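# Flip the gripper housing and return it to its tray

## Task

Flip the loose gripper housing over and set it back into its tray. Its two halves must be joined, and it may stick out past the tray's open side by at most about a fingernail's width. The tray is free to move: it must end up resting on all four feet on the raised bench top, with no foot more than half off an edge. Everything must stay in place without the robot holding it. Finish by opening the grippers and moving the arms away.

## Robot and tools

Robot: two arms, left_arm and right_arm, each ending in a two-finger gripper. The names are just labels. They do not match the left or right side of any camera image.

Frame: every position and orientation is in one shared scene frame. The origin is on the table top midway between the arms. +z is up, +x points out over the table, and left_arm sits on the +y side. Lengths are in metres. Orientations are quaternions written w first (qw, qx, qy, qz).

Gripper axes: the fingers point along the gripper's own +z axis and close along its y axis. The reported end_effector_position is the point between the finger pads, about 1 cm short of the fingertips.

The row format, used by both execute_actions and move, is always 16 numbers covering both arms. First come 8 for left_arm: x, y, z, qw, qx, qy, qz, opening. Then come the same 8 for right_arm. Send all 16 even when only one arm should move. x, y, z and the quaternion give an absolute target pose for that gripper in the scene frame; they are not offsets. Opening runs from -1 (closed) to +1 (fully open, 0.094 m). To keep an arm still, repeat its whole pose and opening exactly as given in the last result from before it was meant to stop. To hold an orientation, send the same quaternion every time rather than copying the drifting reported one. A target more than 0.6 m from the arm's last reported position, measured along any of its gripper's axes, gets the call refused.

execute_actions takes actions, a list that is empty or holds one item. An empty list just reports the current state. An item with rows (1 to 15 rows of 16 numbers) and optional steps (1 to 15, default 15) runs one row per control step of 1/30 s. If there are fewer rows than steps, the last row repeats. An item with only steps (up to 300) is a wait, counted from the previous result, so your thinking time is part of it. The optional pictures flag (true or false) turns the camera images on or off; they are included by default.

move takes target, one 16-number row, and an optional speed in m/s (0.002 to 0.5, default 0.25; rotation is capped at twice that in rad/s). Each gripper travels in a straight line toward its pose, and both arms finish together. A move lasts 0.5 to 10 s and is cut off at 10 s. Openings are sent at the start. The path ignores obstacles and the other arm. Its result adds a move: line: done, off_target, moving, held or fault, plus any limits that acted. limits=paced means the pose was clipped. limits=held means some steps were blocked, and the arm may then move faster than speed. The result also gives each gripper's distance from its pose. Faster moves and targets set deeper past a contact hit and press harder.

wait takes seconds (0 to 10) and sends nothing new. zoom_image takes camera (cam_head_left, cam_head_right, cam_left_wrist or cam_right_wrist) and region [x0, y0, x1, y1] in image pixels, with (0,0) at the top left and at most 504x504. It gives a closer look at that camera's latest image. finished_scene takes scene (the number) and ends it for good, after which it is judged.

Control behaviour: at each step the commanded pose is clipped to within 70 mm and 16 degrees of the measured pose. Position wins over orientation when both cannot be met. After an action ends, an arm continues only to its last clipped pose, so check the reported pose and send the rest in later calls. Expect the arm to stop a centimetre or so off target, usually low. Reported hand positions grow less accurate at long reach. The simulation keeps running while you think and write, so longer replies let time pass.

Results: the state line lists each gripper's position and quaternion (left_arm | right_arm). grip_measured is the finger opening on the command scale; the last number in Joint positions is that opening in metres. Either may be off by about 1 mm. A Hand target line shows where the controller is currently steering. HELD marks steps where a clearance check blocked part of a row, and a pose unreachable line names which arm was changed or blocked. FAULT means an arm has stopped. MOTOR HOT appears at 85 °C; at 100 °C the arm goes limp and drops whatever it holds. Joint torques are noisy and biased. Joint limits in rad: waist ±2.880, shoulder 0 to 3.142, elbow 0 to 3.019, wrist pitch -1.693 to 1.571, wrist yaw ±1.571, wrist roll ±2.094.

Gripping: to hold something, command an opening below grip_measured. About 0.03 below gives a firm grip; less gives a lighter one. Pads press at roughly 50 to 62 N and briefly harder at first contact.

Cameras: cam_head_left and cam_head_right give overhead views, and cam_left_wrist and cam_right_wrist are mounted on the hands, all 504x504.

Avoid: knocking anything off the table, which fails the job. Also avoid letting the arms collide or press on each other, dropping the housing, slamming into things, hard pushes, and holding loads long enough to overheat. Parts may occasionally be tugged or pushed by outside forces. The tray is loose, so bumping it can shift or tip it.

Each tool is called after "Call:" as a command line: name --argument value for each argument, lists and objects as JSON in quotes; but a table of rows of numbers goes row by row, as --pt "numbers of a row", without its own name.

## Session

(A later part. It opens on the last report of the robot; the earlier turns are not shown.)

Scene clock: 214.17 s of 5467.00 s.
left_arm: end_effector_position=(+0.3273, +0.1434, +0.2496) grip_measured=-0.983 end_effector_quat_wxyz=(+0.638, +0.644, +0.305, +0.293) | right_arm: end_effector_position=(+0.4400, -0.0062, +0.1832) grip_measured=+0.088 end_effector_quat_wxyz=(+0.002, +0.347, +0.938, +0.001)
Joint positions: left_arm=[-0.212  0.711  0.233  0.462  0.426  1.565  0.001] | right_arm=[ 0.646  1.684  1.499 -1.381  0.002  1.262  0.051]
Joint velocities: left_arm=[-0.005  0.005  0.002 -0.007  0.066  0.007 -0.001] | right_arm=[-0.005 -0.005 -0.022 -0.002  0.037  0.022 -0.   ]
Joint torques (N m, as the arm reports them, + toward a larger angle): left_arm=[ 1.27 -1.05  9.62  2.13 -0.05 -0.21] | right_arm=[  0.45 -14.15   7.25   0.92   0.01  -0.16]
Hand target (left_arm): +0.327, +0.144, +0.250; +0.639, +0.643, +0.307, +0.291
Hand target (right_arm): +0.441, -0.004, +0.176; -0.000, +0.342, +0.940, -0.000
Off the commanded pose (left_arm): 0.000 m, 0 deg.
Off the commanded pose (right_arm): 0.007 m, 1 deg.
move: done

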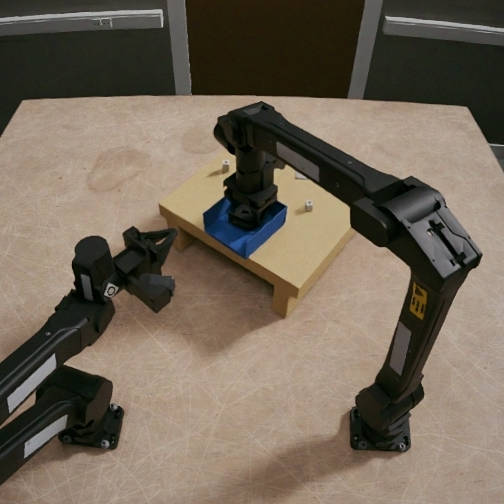

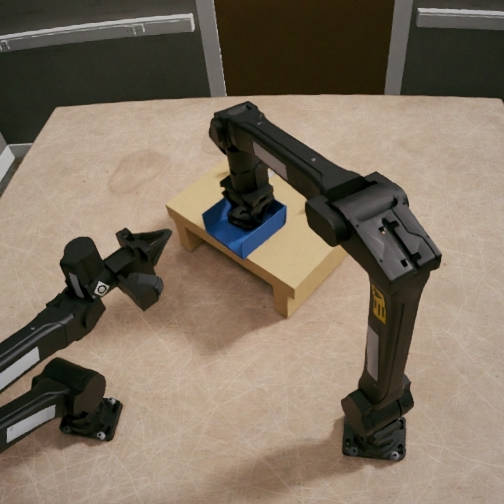

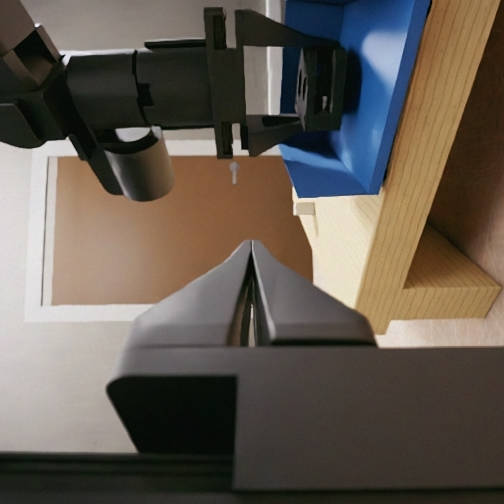

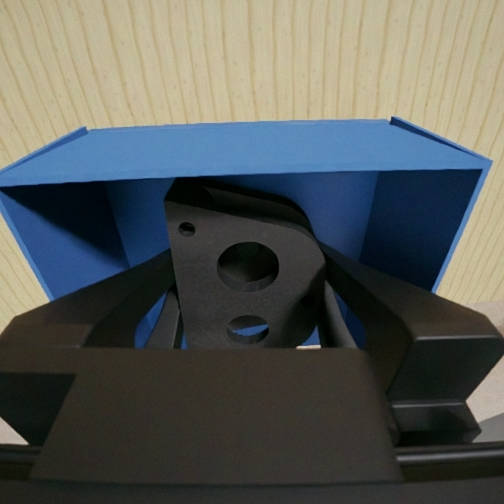

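Call:
move --target '[0.3275,0.1436,0.2496,0.639,0.643,0.307,0.291,-1,0.44,-0.005,0.161,0,0.342,0.94,0,0.05]' --speed 0.015

Call:
move --target '[0.3275,0.1436,0.2496,0.639,0.643,0.307,0.291,-1,0.459,-0.027,0.161,0,0.33,0.944,0,0.05]' --speed 0.02

Scene clock: 218.97 s of 5467.00 s.
left_arm: end_effector_position=(+0.3273, +0.1434, +0.2496) grip_measured=-0.983 end_effector_quat_wxyz=(+0.638, +0.644, +0.305, +0.293) | right_arm: end_effector_position=(+0.4400, -0.0062, +0.1723) grip_measured=+0.088 end_effector_quat_wxyz=(+0.005, +0.347, +0.938, +0.005)
Joint positions: left_arm=[-0.212  0.711  0.233  0.462  0.426  1.565  0.001] | right_arm=[ 0.646  1.684  1.47  -1.343  0.002  1.262  0.051]
Joint velocities: left_arm=[-0.005  0.005 -0.002 -0.007  0.007 -0.007  0.002] | right_arm=[-0.024 -0.015 -0.002 -0.012 -0.037 -0.022  0.   ]
Joint torques (N m, as the arm reports them, + toward a larger angle): left_arm=[ 1.19 -1.06  9.61  2.14 -0.06 -0.22] | right_arm=[  0.48 -13.64   6.91   0.96   0.    -0.17]
Hand target (left_arm): +0.327, +0.144, +0.250; +0.639, +0.643, +0.307, +0.291
Hand target (right_arm): +0.440, -0.005, +0.161; -0.000, +0.342, +0.940, +0.000
Off the commanded pose (left_arm): 0.000 m, 0 deg.
Off the commanded pose (right_arm): 0.011 m, 1 deg.
After step 90, 0.10 s passed at rest.
move: off_target (right_arm)

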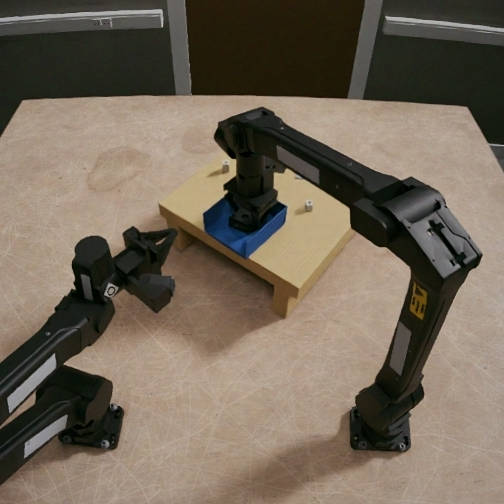

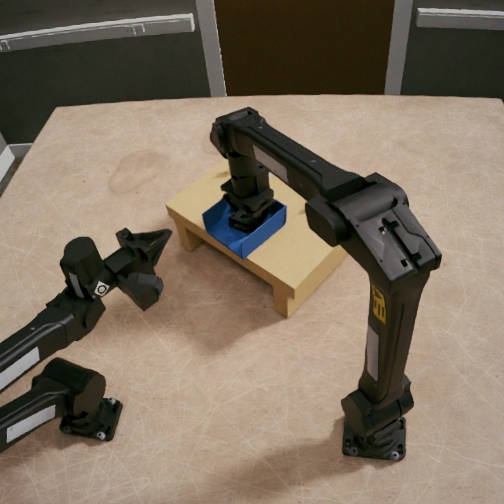

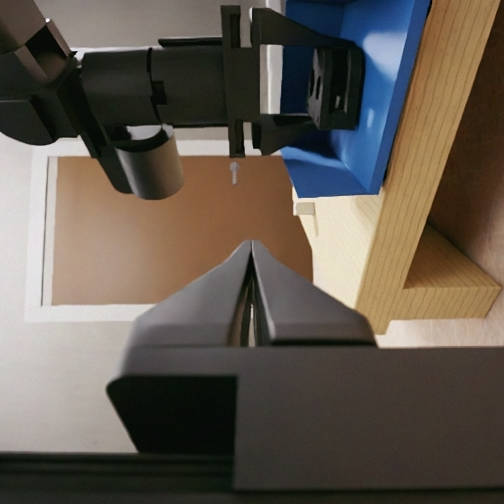

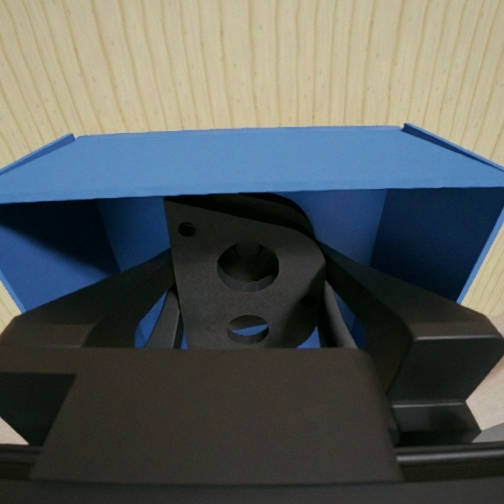

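Scene clock: 220.70 s of 5467.00 s.
left_arm: end_effector_position=(+0.3273, +0.1434, +0.2496) grip_measured=-0.983 end_effector_quat_wxyz=(+0.638, +0.644, +0.305, +0.293) | right_arm: end_effector_position=(+0.4500, -0.0233, +0.1719) grip_measured=+0.088 end_effector_quat_wxyz=(+0.005, +0.327, +0.945, +0.004)
Joint positions: left_arm=[-0.212  0.711  0.233  0.462  0.426  1.565  0.001] | right_arm=[ 0.607  1.685  1.47  -1.343  0.001  1.18   0.051]
Joint velocities: left_arm=[-0.005 -0.005 -0.002  0.007 -0.037  0.007  0.001] | right_arm=[-0.015 -0.005 -0.012  0.002 -0.022 -0.037  0.001]
Joint torques (N m, as the arm reports them, + toward a larger angle): left_arm=[ 1.17 -1.03  9.57  2.16 -0.05 -0.23] | right_arm=[ -1.28 -12.77   8.12   0.81   0.08  -0.16]
Hand target (left_arm): +0.327, +0.144, +0.250; +0.639, +0.643, +0.307, +0.291
Hand target (right_arm): +0.459, -0.027, +0.161; +0.001, +0.330, +0.944, -0.000
Off the commanded pose (left_arm): 0.000 m, 0 deg.
Off the commanded pose (right_arm): 0.015 m, 1 deg.
move: off_target (right_arm)

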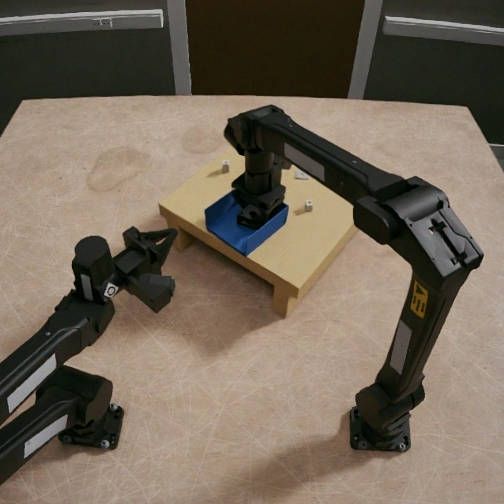

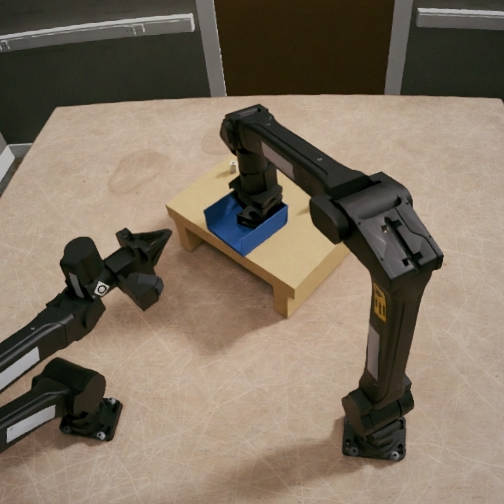

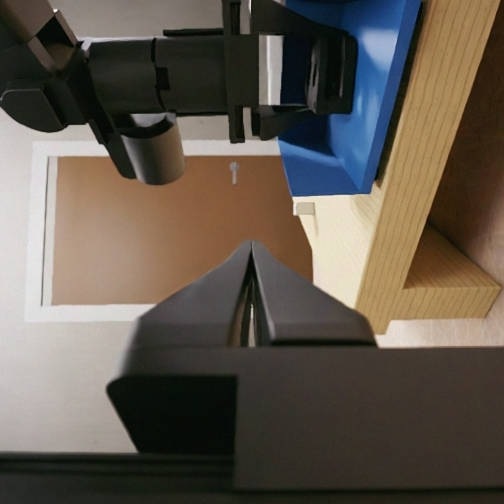

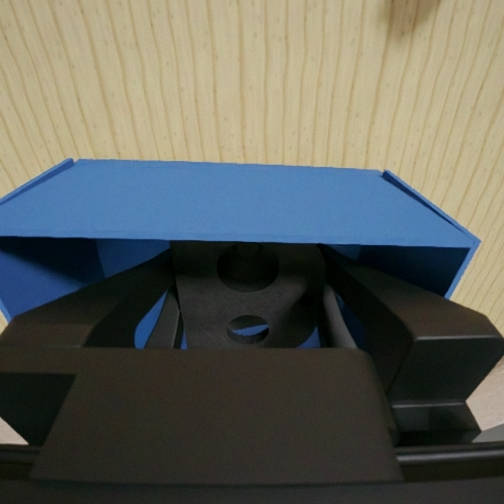

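Call:
move --target '[0.3275,0.1436,0.2496,0.639,0.643,0.307,0.291,-1,0.45,-0.0233,0.1719,0.005,0.327,0.945,0.004,0.35]'

Call:
move --target '[0.3275,0.1436,0.2496,0.639,0.643,0.307,0.291,-1,0.455,-0.012,0.27,0,0.33,0.944,0,0.35]' --speed 0.08

Call:
zoom_image --camera "cam_head_left" --region '[170, 170, 320, 290]'

Scene clock: 223.60 s of 5467.00 s.
left_arm: end_effector_position=(+0.3273, +0.1434, +0.2496) grip_measured=-0.983 end_effector_quat_wxyz=(+0.638, +0.644, +0.305, +0.293) | right_arm: end_effector_position=(+0.4500, -0.0233, +0.1719) grip_measured=+0.349 end_effector_quat_wxyz=(+0.005, +0.327, +0.945, +0.004)
Joint positions: left_arm=[-0.212  0.711  0.233  0.462  0.426  1.565  0.001] | right_arm=[ 0.607  1.685  1.47  -1.343  0.001  1.179  0.063]
Joint velocities: left_arm=[-0.015 -0.005  0.007  0.007 -0.037 -0.007 -0.   ] | right_arm=[-0.005 -0.005 -0.017 -0.012  0.095 -0.007  0.   ]
Joint torques (N m, as the arm reports them, + toward a larger angle): left_arm=[ 1.28 -1.2   9.6   2.14 -0.05 -0.23] | right_arm=[  0.23 -15.18   7.4    0.52   0.13  -0.05]
Hand target (left_arm): +0.327, +0.144, +0.250; +0.639, +0.643, +0.307, +0.291
Hand target (right_arm): +0.450, -0.023, +0.172; +0.005, +0.327, +0.945, +0.004
Off the commanded pose (left_arm): 0.000 m, 0 deg.
Off the commanded pose (right_arm): 0.000 m, 0 deg.
move: done

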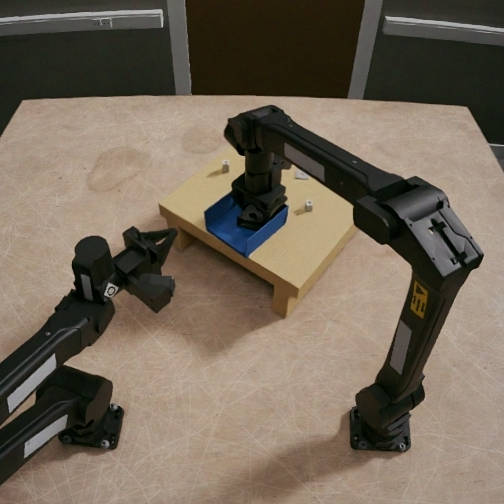

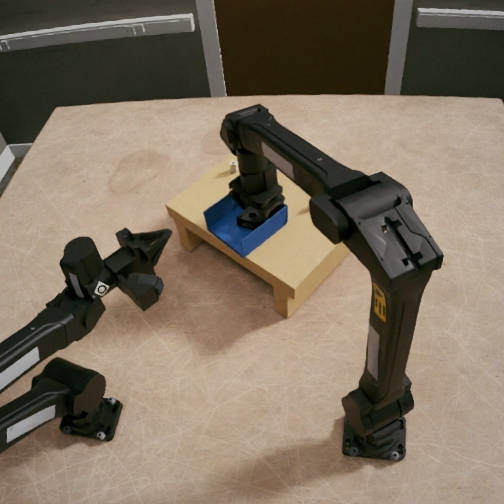

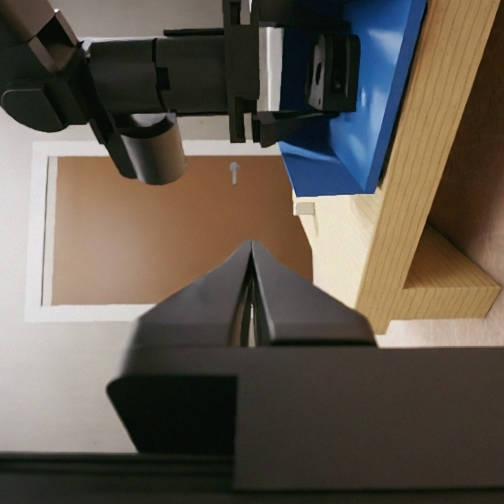

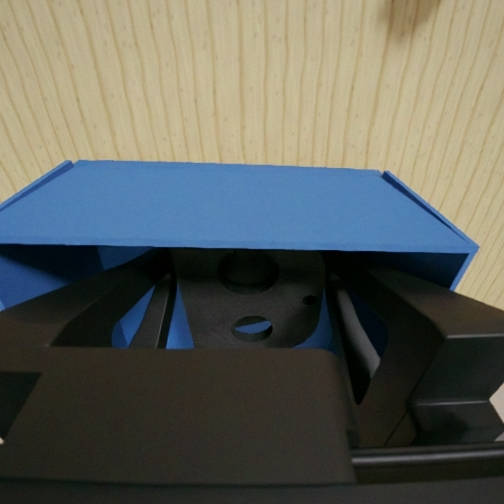

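Scene clock: 225.20 s of 5467.00 s.
left_arm: end_effector_position=(+0.3273, +0.1434, +0.2496) grip_measured=-0.983 end_effector_quat_wxyz=(+0.638, +0.644, +0.305, +0.293) | right_arm: end_effector_position=(+0.4474, -0.0218, +0.2557) grip_measured=+0.349 end_effector_quat_wxyz=(-0.009, +0.329, +0.944, -0.011)
Joint positions: left_arm=[-0.212  0.711  0.233  0.462  0.426  1.565  0.001] | right_arm=[ 0.612  1.685  1.691 -1.606  0.001  1.19   0.063]
Joint velocities: left_arm=[-0.015 -0.005  0.007  0.002 -0.051 -0.007  0.   ] | right_arm=[ 0.005 -0.015 -0.002  0.007 -0.022 -0.022  0.   ]
Joint torques (N m, as the arm reports them, + toward a larger angle): left_arm=[ 1.29 -1.07  9.61  2.16 -0.07 -0.21] | right_arm=[  1.13 -15.25  10.9    0.08   0.02   0.07]
Hand target (left_arm): +0.327, +0.144, +0.250; +0.639, +0.643, +0.307, +0.291
Hand target (right_arm): +0.453, -0.013, +0.270; -0.000, +0.330, +0.944, +0.001
Off the commanded pose (left_arm): 0.000 m, 0 deg.
Off the commanded pose (right_arm): 0.019 m, 2 deg.
move: off_target (right_arm)

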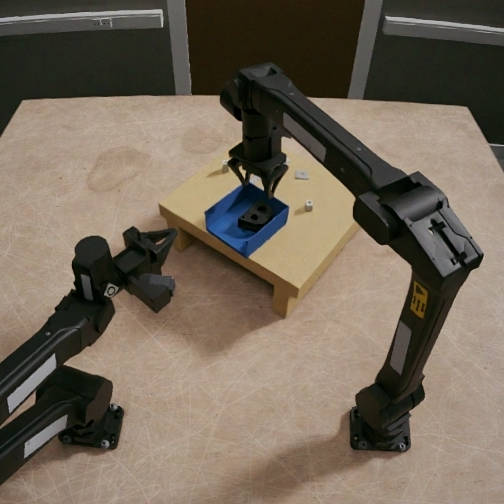

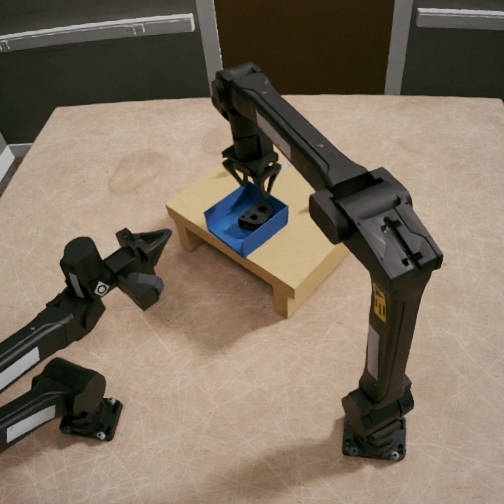

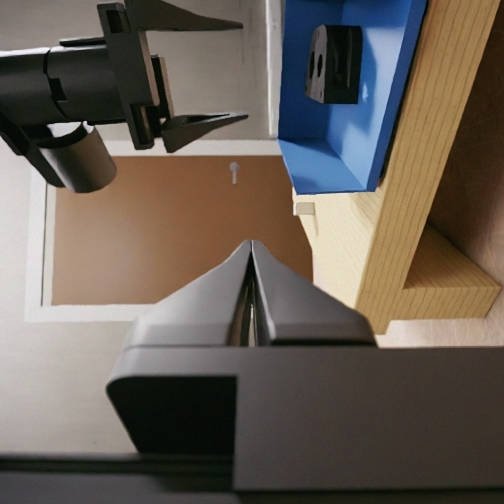

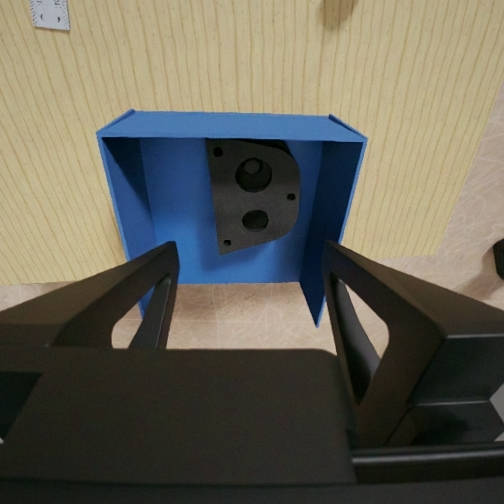

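Region (170, 170, 320, 290) of cam_head_left's 504x504 image, scaled by 3.360, with more detail than that image has; it fills the top 403 rows of this view, and the rest is white.

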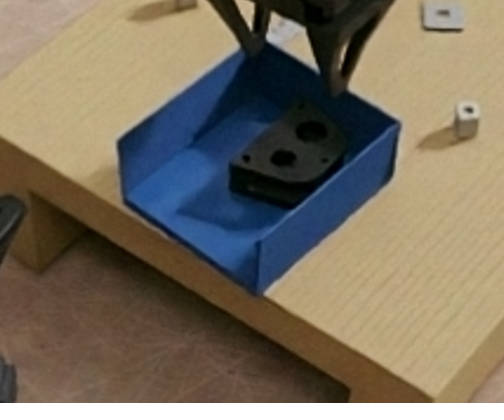

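Call:
move --target '[0.3,0.3,0.3,0.639,0.643,0.307,0.291,-1,0.362,-0.0167,0.25,0,0.33,0.944,0,-0.3]' --speed 0.12

Scene clock: 233.33 s of 5467.00 s.
left_arm: end_effector_position=(+0.2926, +0.2988, +0.2768) grip_measured=-0.983 end_effector_quat_wxyz=(+0.637, +0.643, +0.322, +0.277) | right_arm: end_effector_position=(+0.3636, -0.0183, +0.2493) grip_measured=-0.299 end_effector_quat_wxyz=(-0.003, +0.327, +0.945, -0.006)
Joint positions: left_arm=[0.664 0.571 0.306 0.138 1.298 1.64  0.001] | right_arm=[ 0.714  1.493  1.445 -1.536  0.001  1.287  0.033]
Joint velocities: left_arm=[-0.005 -0.005 -0.012 -0.012 -0.022  0.066  0.   ] | right_arm=[-0.005 -0.005 -0.002  0.002 -0.11   0.081 -0.   ]
Joint torques (N m, as the arm reports them, + toward a larger angle): left_arm=[ 1.32  0.53 13.98  1.36  0.2   0.  ] | right_arm=[  0.86 -12.77   7.17   0.9   -0.05   0.05]
Hand target (left_arm): +0.297, +0.302, +0.298; +0.634, +0.648, +0.306, +0.293
Hand target (right_arm): +0.362, -0.016, +0.250; -0.001, +0.330, +0.944, +0.000
Off the commanded pose (left_arm): 0.024 m, 2 deg.
Off the commanded pose (right_arm): 0.002 m, 1 deg.
After step 90, 3.37 s passed at rest.
move: off_target (left_arm)

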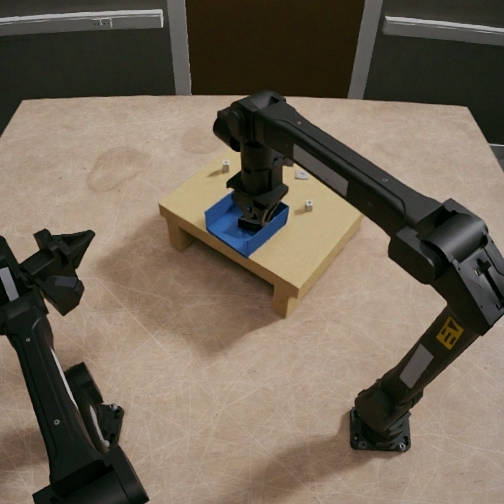

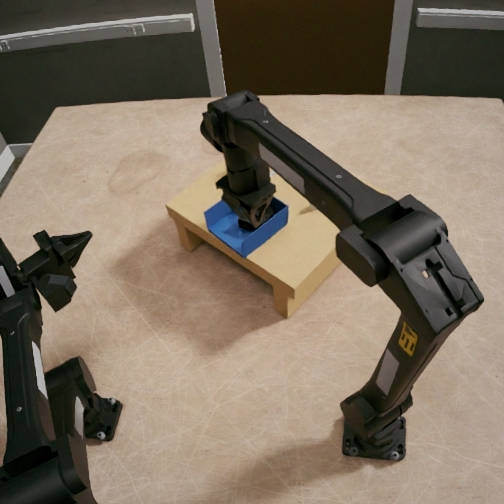

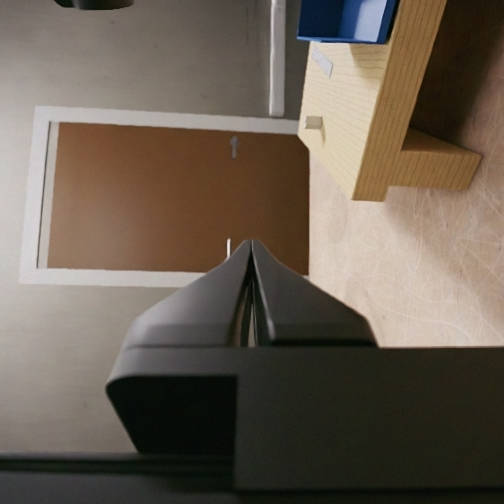

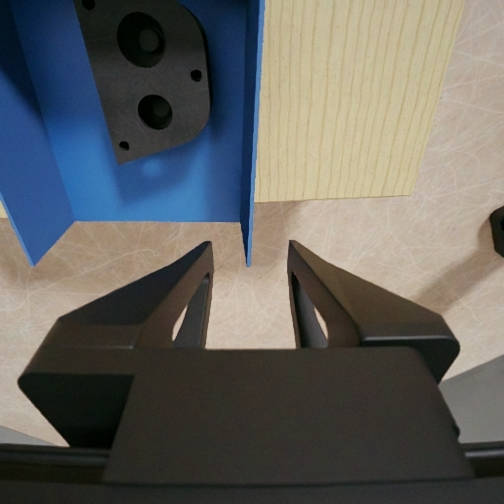

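Centred on wall. Descend, close, drag.

Call:
move --target '[0.2926,0.2988,0.2768,0.637,0.643,0.322,0.277,-1,0.362,-0.0167,0.185,0,0.33,0.944,0,-0.3]' --speed 0.05

Scene clock: 238.33 s of 5467.00 s.
left_arm: end_effector_position=(+0.2925, +0.2988, +0.2767) grip_measured=-0.983 end_effector_quat_wxyz=(+0.637, +0.644, +0.320, +0.278) | right_arm: end_effector_position=(+0.3627, -0.0190, +0.1935) grip_measured=-0.299 end_effector_quat_wxyz=(+0.003, +0.328, +0.945, +0.004)
Joint positions: left_arm=[0.664 0.571 0.306 0.136 1.298 1.645 0.001] | right_arm=[ 0.714  1.493  1.298 -1.366  0.001  1.289  0.033]
Joint velocities: left_arm=[-0.015 -0.005 -0.002  0.002 -0.037 -0.081  0.   ] | right_arm=[ 0.005 -0.005 -0.012  0.002 -0.037  0.022 -0.001]
Joint torques (N m, as the arm reports them, + toward a larger angle): left_arm=[ 1.42 -0.04  9.86  1.68  0.01 -0.2 ] | right_arm=[  0.73 -10.68   7.17   0.91   0.05   0.04]
Hand target (left_arm): +0.293, +0.299, +0.277; +0.637, +0.643, +0.322, +0.277
Hand target (right_arm): +0.363, -0.016, +0.185; +0.000, +0.330, +0.944, +0.000
Off the commanded pose (left_arm): 0.000 m, 0 deg.
Off the commanded pose (right_arm): 0.009 m, 1 deg.
After step 90, 0.43 s passed at rest.
move: done

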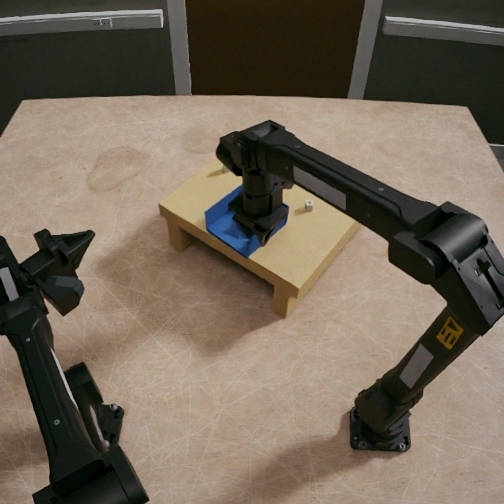

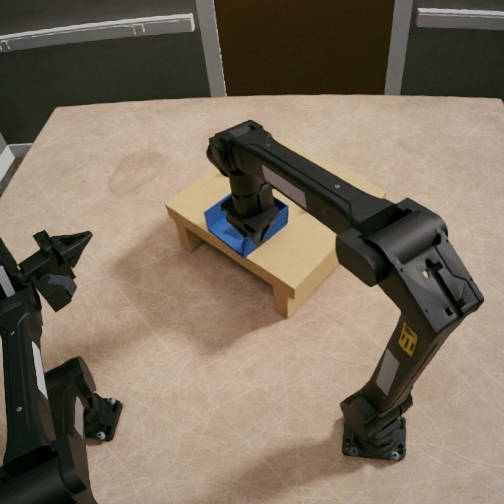

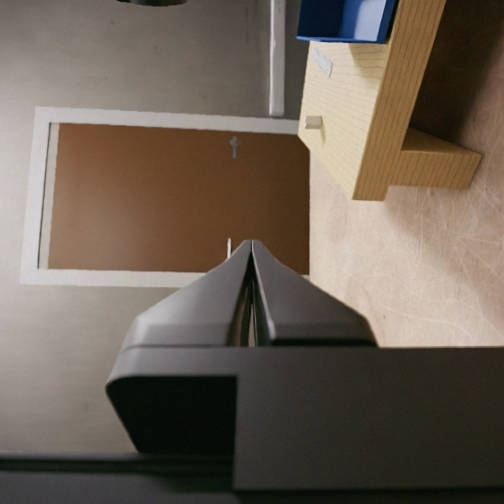

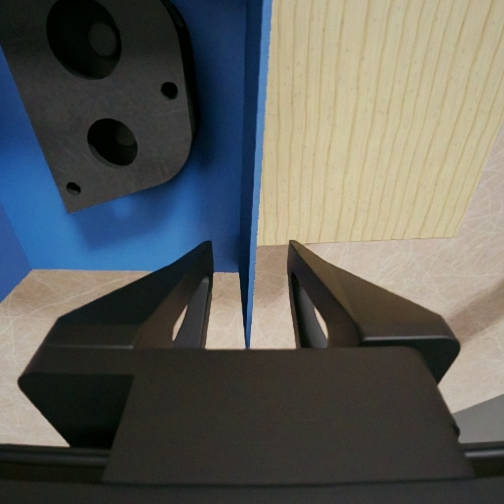

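Call:
move --target '[0.2925,0.2988,0.2767,0.637,0.644,0.32,0.278,-1,0.3627,-0.019,0.1935,0.003,0.328,0.945,0.004,-1]'

Call:
move --target '[0.2925,0.2988,0.2767,0.637,0.644,0.32,0.278,-1,0.382,-0.042,0.1935,0.003,0.328,0.945,0.004,-1]' --speed 0.025

Call:
move --target '[0.2925,0.2988,0.2767,0.637,0.644,0.32,0.278,-1,0.378,-0.038,0.1935,0.003,0.328,0.945,0.004,-0.3]'

Scene clock: 241.30 s of 5467.00 s.
left_arm: end_effector_position=(+0.2925, +0.2988, +0.2767) grip_measured=-0.983 end_effector_quat_wxyz=(+0.637, +0.644, +0.320, +0.278) | right_arm: end_effector_position=(+0.3634, -0.0183, +0.2000) grip_measured=-0.967 end_effector_quat_wxyz=(+0.009, +0.329, +0.944, +0.013)
Joint positions: left_arm=[0.664 0.571 0.306 0.136 1.298 1.645 0.001] | right_arm=[ 0.713  1.478  1.299 -1.359 -0.001  1.291  0.002]
Joint velocities: left_arm=[-0.005 -0.015  0.002  0.002 -0.022 -0.037 -0.   ] | right_arm=[-0.005  0.015  0.012  0.007 -0.051 -0.095  0.   ]
Joint torques (N m, as the arm reports them, + toward a larger angle): left_arm=[ 1.22  0.15  9.88  1.8   0.09 -0.15] | right_arm=[  0.52 -10.79   7.55   0.3    0.13  -0.09]
Hand target (left_arm): +0.292, +0.299, +0.277; +0.637, +0.644, +0.320, +0.278
Hand target (right_arm): +0.363, -0.019, +0.194; +0.003, +0.328, +0.945, +0.004
Off the commanded pose (left_arm): 0.000 m, 0 deg.
Off the commanded pose (right_arm): 0.007 m, 1 deg.
move: done

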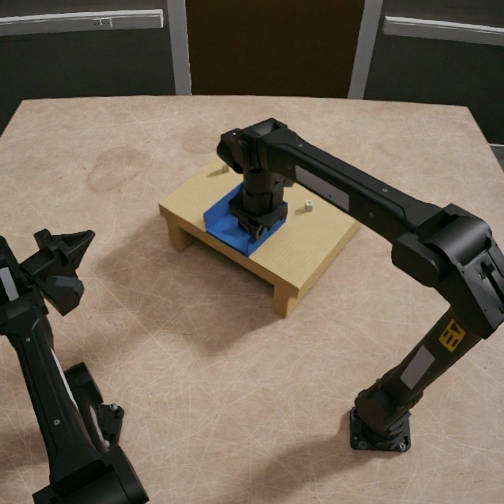

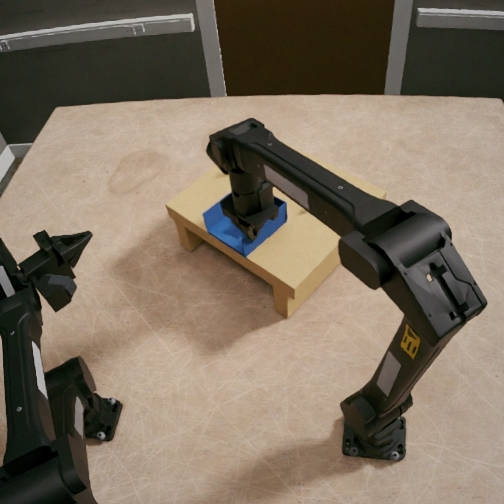

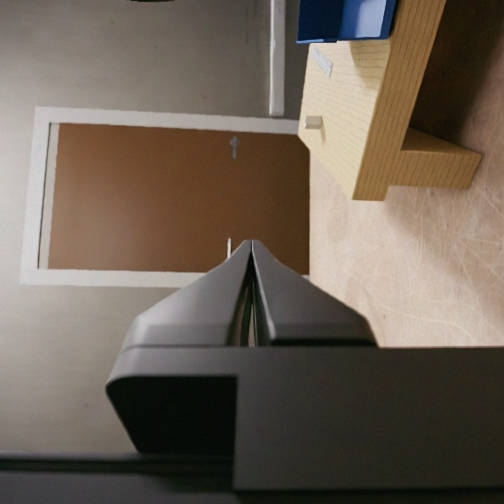

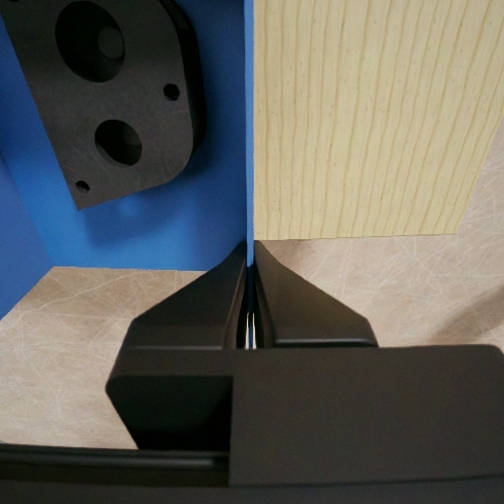

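Scene clock: 242.77 s of 5467.00 s.
left_arm: end_effector_position=(+0.2925, +0.2988, +0.2767) grip_measured=-0.983 end_effector_quat_wxyz=(+0.637, +0.644, +0.320, +0.278) | right_arm: end_effector_position=(+0.3772, -0.0388, +0.1996) grip_measured=-0.967 end_effector_quat_wxyz=(+0.009, +0.325, +0.946, +0.013)
Joint positions: left_arm=[0.664 0.571 0.306 0.136 1.298 1.645 0.001] | right_arm=[ 0.657  1.479  1.299 -1.359 -0.001  1.226  0.002]
Joint velocities: left_arm=[-0.005 -0.005 -0.027  0.017  0.007  0.051 -0.001] | right_arm=[-0.015 -0.005 -0.012 -0.007  0.022  0.007 -0.001]
Joint torques (N m, as the arm reports them, + toward a larger angle): left_arm=[ 1.11  0.21  9.87  1.73  0.09 -0.16] | right_arm=[ -1.08 -10.04   8.16   0.32   0.17  -0.14]
Hand target (left_arm): +0.292, +0.299, +0.277; +0.637, +0.644, +0.320, +0.278
Hand target (right_arm): +0.382, -0.042, +0.193; +0.004, +0.328, +0.945, +0.004
Off the commanded pose (left_arm): 0.000 m, 0 deg.
Off the commanded pose (right_arm): 0.008 m, 1 deg.
move: done

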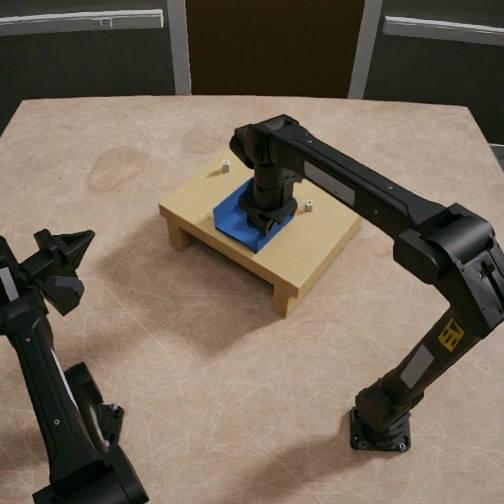

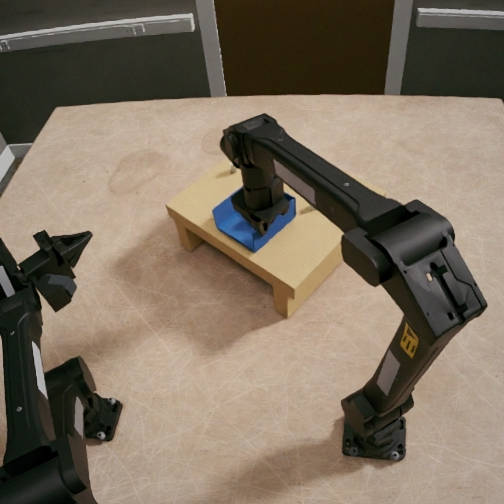

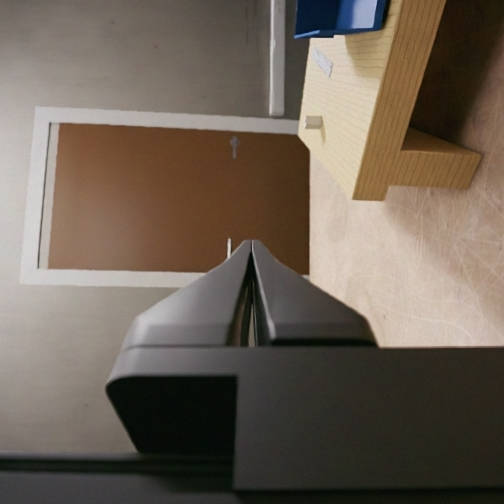

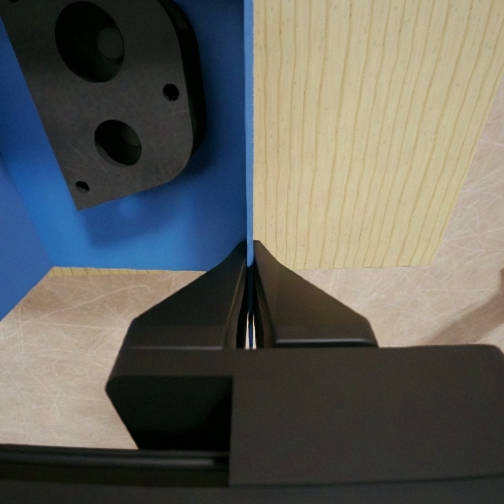

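Scene clock: 243.47 s of 5467.00 s.
left_arm: end_effector_position=(+0.2925, +0.2988, +0.2767) grip_measured=-0.983 end_effector_quat_wxyz=(+0.637, +0.644, +0.320, +0.278) | right_arm: end_effector_position=(+0.3772, -0.0387, +0.1995) grip_measured=-0.301 end_effector_quat_wxyz=(+0.009, +0.325, +0.946, +0.012)
Joint positions: left_arm=[0.664 0.571 0.306 0.136 1.298 1.645 0.001] | right_arm=[ 0.657  1.479  1.299 -1.359 -0.001  1.226  0.033]
Joint velocities: left_arm=[-0.005 -0.005 -0.022 -0.002 -0.037 -0.051 -0.001] | right_arm=[-0.005 -0.005 -0.022  0.007 -0.081  0.007 -0.   ]
Joint torques (N m, as the arm reports them, + toward a larger angle): left_arm=[ 1.37  0.25  9.88  1.78  0.1  -0.16] | right_arm=[  0.41 -10.32   7.9    0.32   0.11   0.01]
Hand target (left_arm): +0.292, +0.299, +0.277; +0.637, +0.644, +0.320, +0.278
Hand target (right_arm): +0.378, -0.038, +0.193; +0.003, +0.328, +0.945, +0.004
Off the commanded pose (left_arm): 0.000 m, 0 deg.
Off the commanded pose (right_arm): 0.006 m, 1 deg.
move: done

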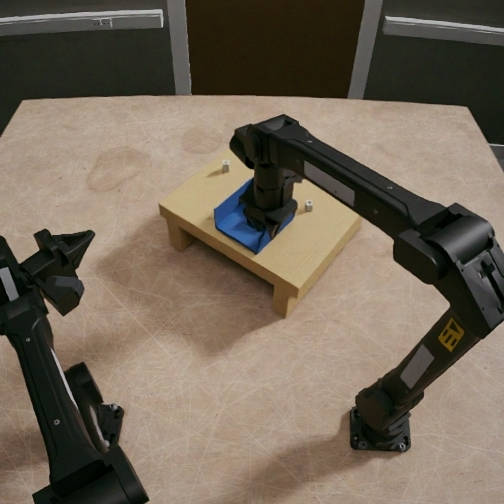

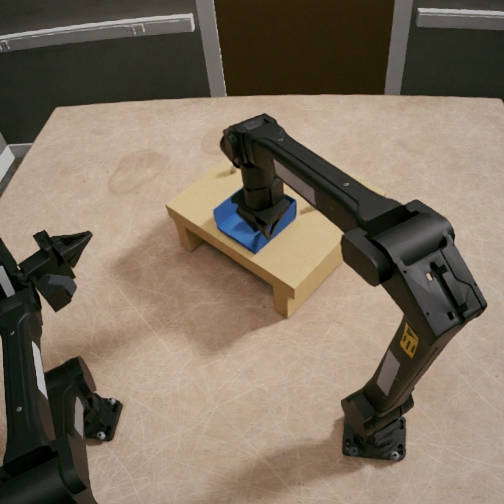

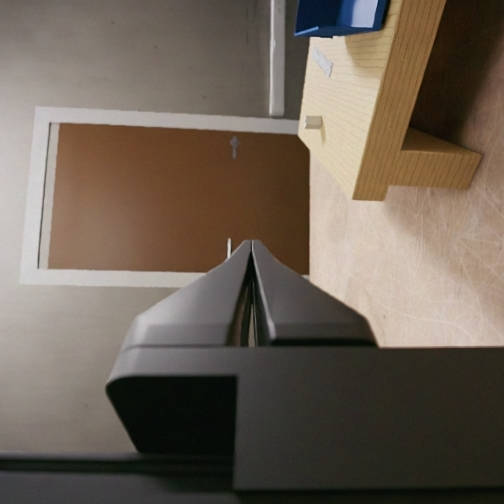

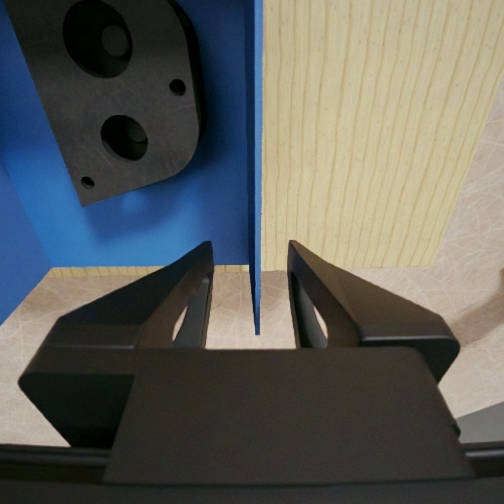

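Call:
move --target '[0.2925,0.2988,0.2767,0.637,0.644,0.32,0.278,-1,0.378,-0.038,0.27,0.003,0.328,0.945,0.004,-0.3]' --speed 0.1

Call:
move --target '[0.2925,0.2988,0.2767,0.637,0.644,0.32,0.278,-1,0.3,-0.4,0.3,0,0.3,0.95,0,-0.3]'

Scene clock: 248.70 s of 5467.00 s.
left_arm: end_effector_position=(+0.2925, +0.2988, +0.2767) grip_measured=-0.983 end_effector_quat_wxyz=(+0.637, +0.644, +0.320, +0.278) | right_arm: end_effector_position=(+0.3693, -0.0437, +0.2510) grip_measured=-0.301 end_effector_quat_wxyz=(-0.009, +0.325, +0.946, -0.011)
Joint positions: left_arm=[0.664 0.571 0.306 0.136 1.298 1.645 0.001] | right_arm=[ 0.657  1.478  1.433 -1.555 -0.001  1.226  0.033]
Joint velocities: left_arm=[-0.005 -0.005 -0.017  0.017  0.007 -0.022  0.   ] | right_arm=[ 0.005 -0.015 -0.007  0.007 -0.037  0.051  0.   ]
Joint torques (N m, as the arm reports them, + toward a larger angle): left_arm=[ 1.47  0.31  9.83  1.79  0.08 -0.16] | right_arm=[  0.31 -12.22  10.93   0.15   0.11   0.01]
Hand target (left_arm): +0.292, +0.299, +0.277; +0.637, +0.644, +0.320, +0.278
Hand target (right_arm): +0.376, -0.039, +0.270; +0.003, +0.328, +0.945, +0.004
Off the commanded pose (left_arm): 0.000 m, 0 deg.
Off the commanded pose (right_arm): 0.022 m, 2 deg.
After step 90, 1.17 s passed at rest.
move: off_target (right_arm)

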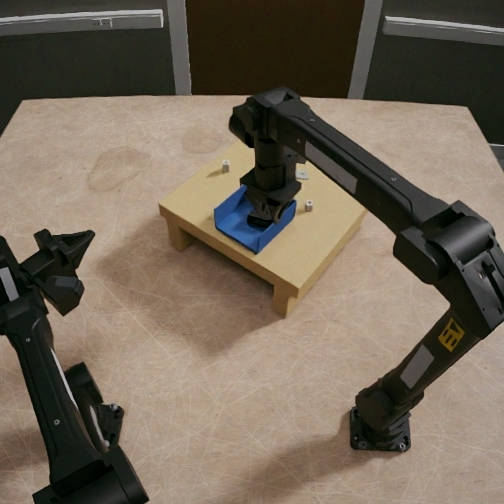

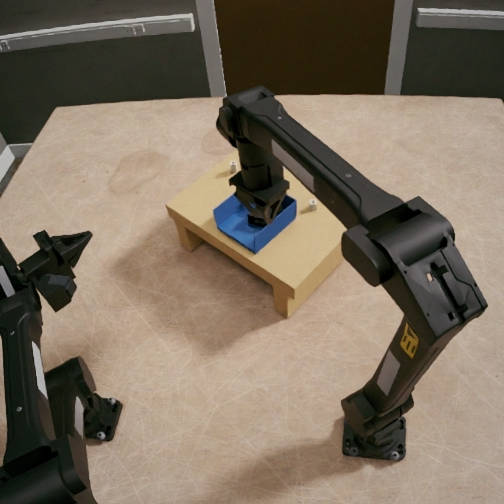

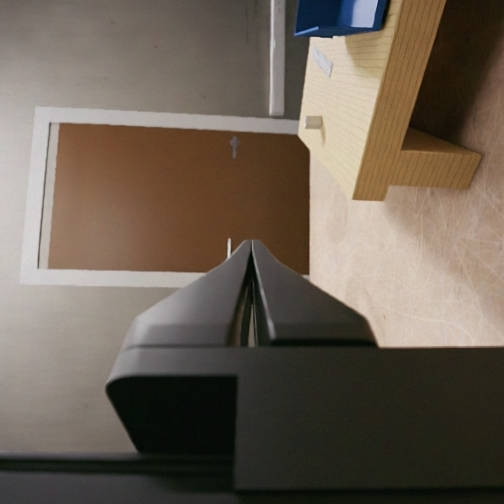

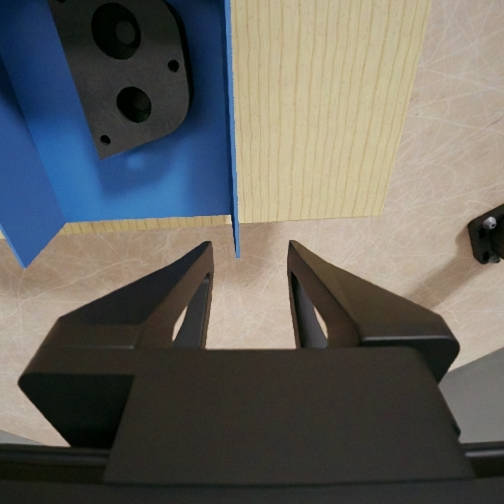

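Scene clock: 250.80 s of 5467.00 s.
left_arm: end_effector_position=(+0.2925, +0.2988, +0.2767) grip_measured=-0.983 end_effector_quat_wxyz=(+0.637, +0.644, +0.320, +0.278) | right_arm: end_effector_position=(+0.2910, -0.4044, +0.2883) grip_measured=-0.301 end_effector_quat_wxyz=(+0.000, +0.310, +0.951, -0.012)
Joint positions: left_arm=[0.664 0.571 0.306 0.136 1.298 1.645 0.001] | right_arm=[-0.326  1.157  1.234 -1.645  0.024  0.212  0.033]
Joint velocities: left_arm=[-0.005 -0.005  0.002  0.012 -0.066 -0.051 -0.001] | right_arm=[ 0.005  0.015  0.002 -0.007 -0.007 -0.095 -0.001]
Joint torques (N m, as the arm reports them, + toward a larger angle): left_arm=[ 1.27  0.39  9.84  1.76  0.09 -0.14] | right_arm=[ 0.92 -5.54 10.62  0.25 -0.11 -0.18]
Hand target (left_arm): +0.292, +0.299, +0.277; +0.637, +0.644, +0.320, +0.278
Hand target (right_arm): +0.299, -0.405, +0.300; +0.009, +0.301, +0.953, -0.011
Off the commanded pose (left_arm): 0.000 m, 0 deg.
Off the commanded pose (right_arm): 0.015 m, 2 deg.
move: off_target (right_arm)

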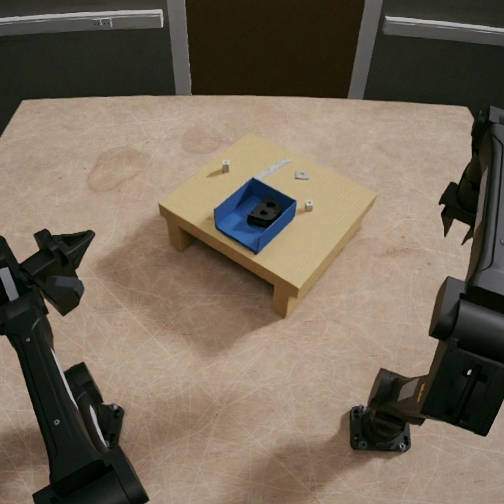

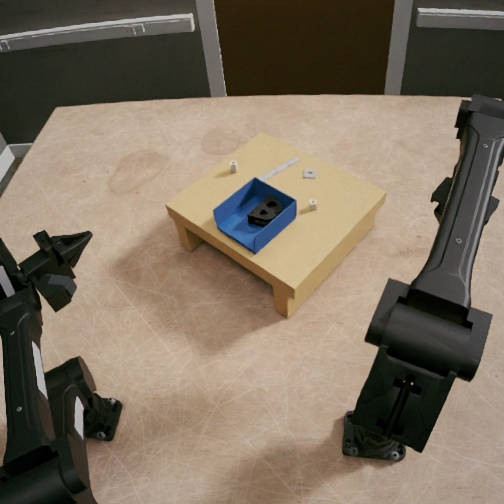

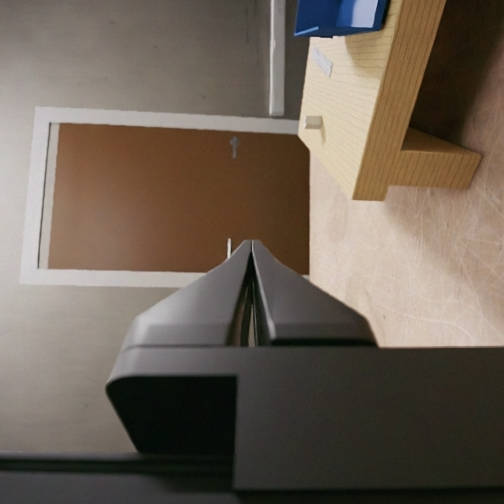

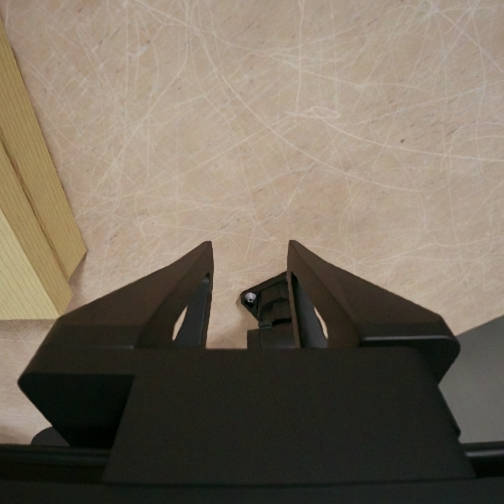

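Call:
finished_scene --scene 1

The scene is finished: the task was done.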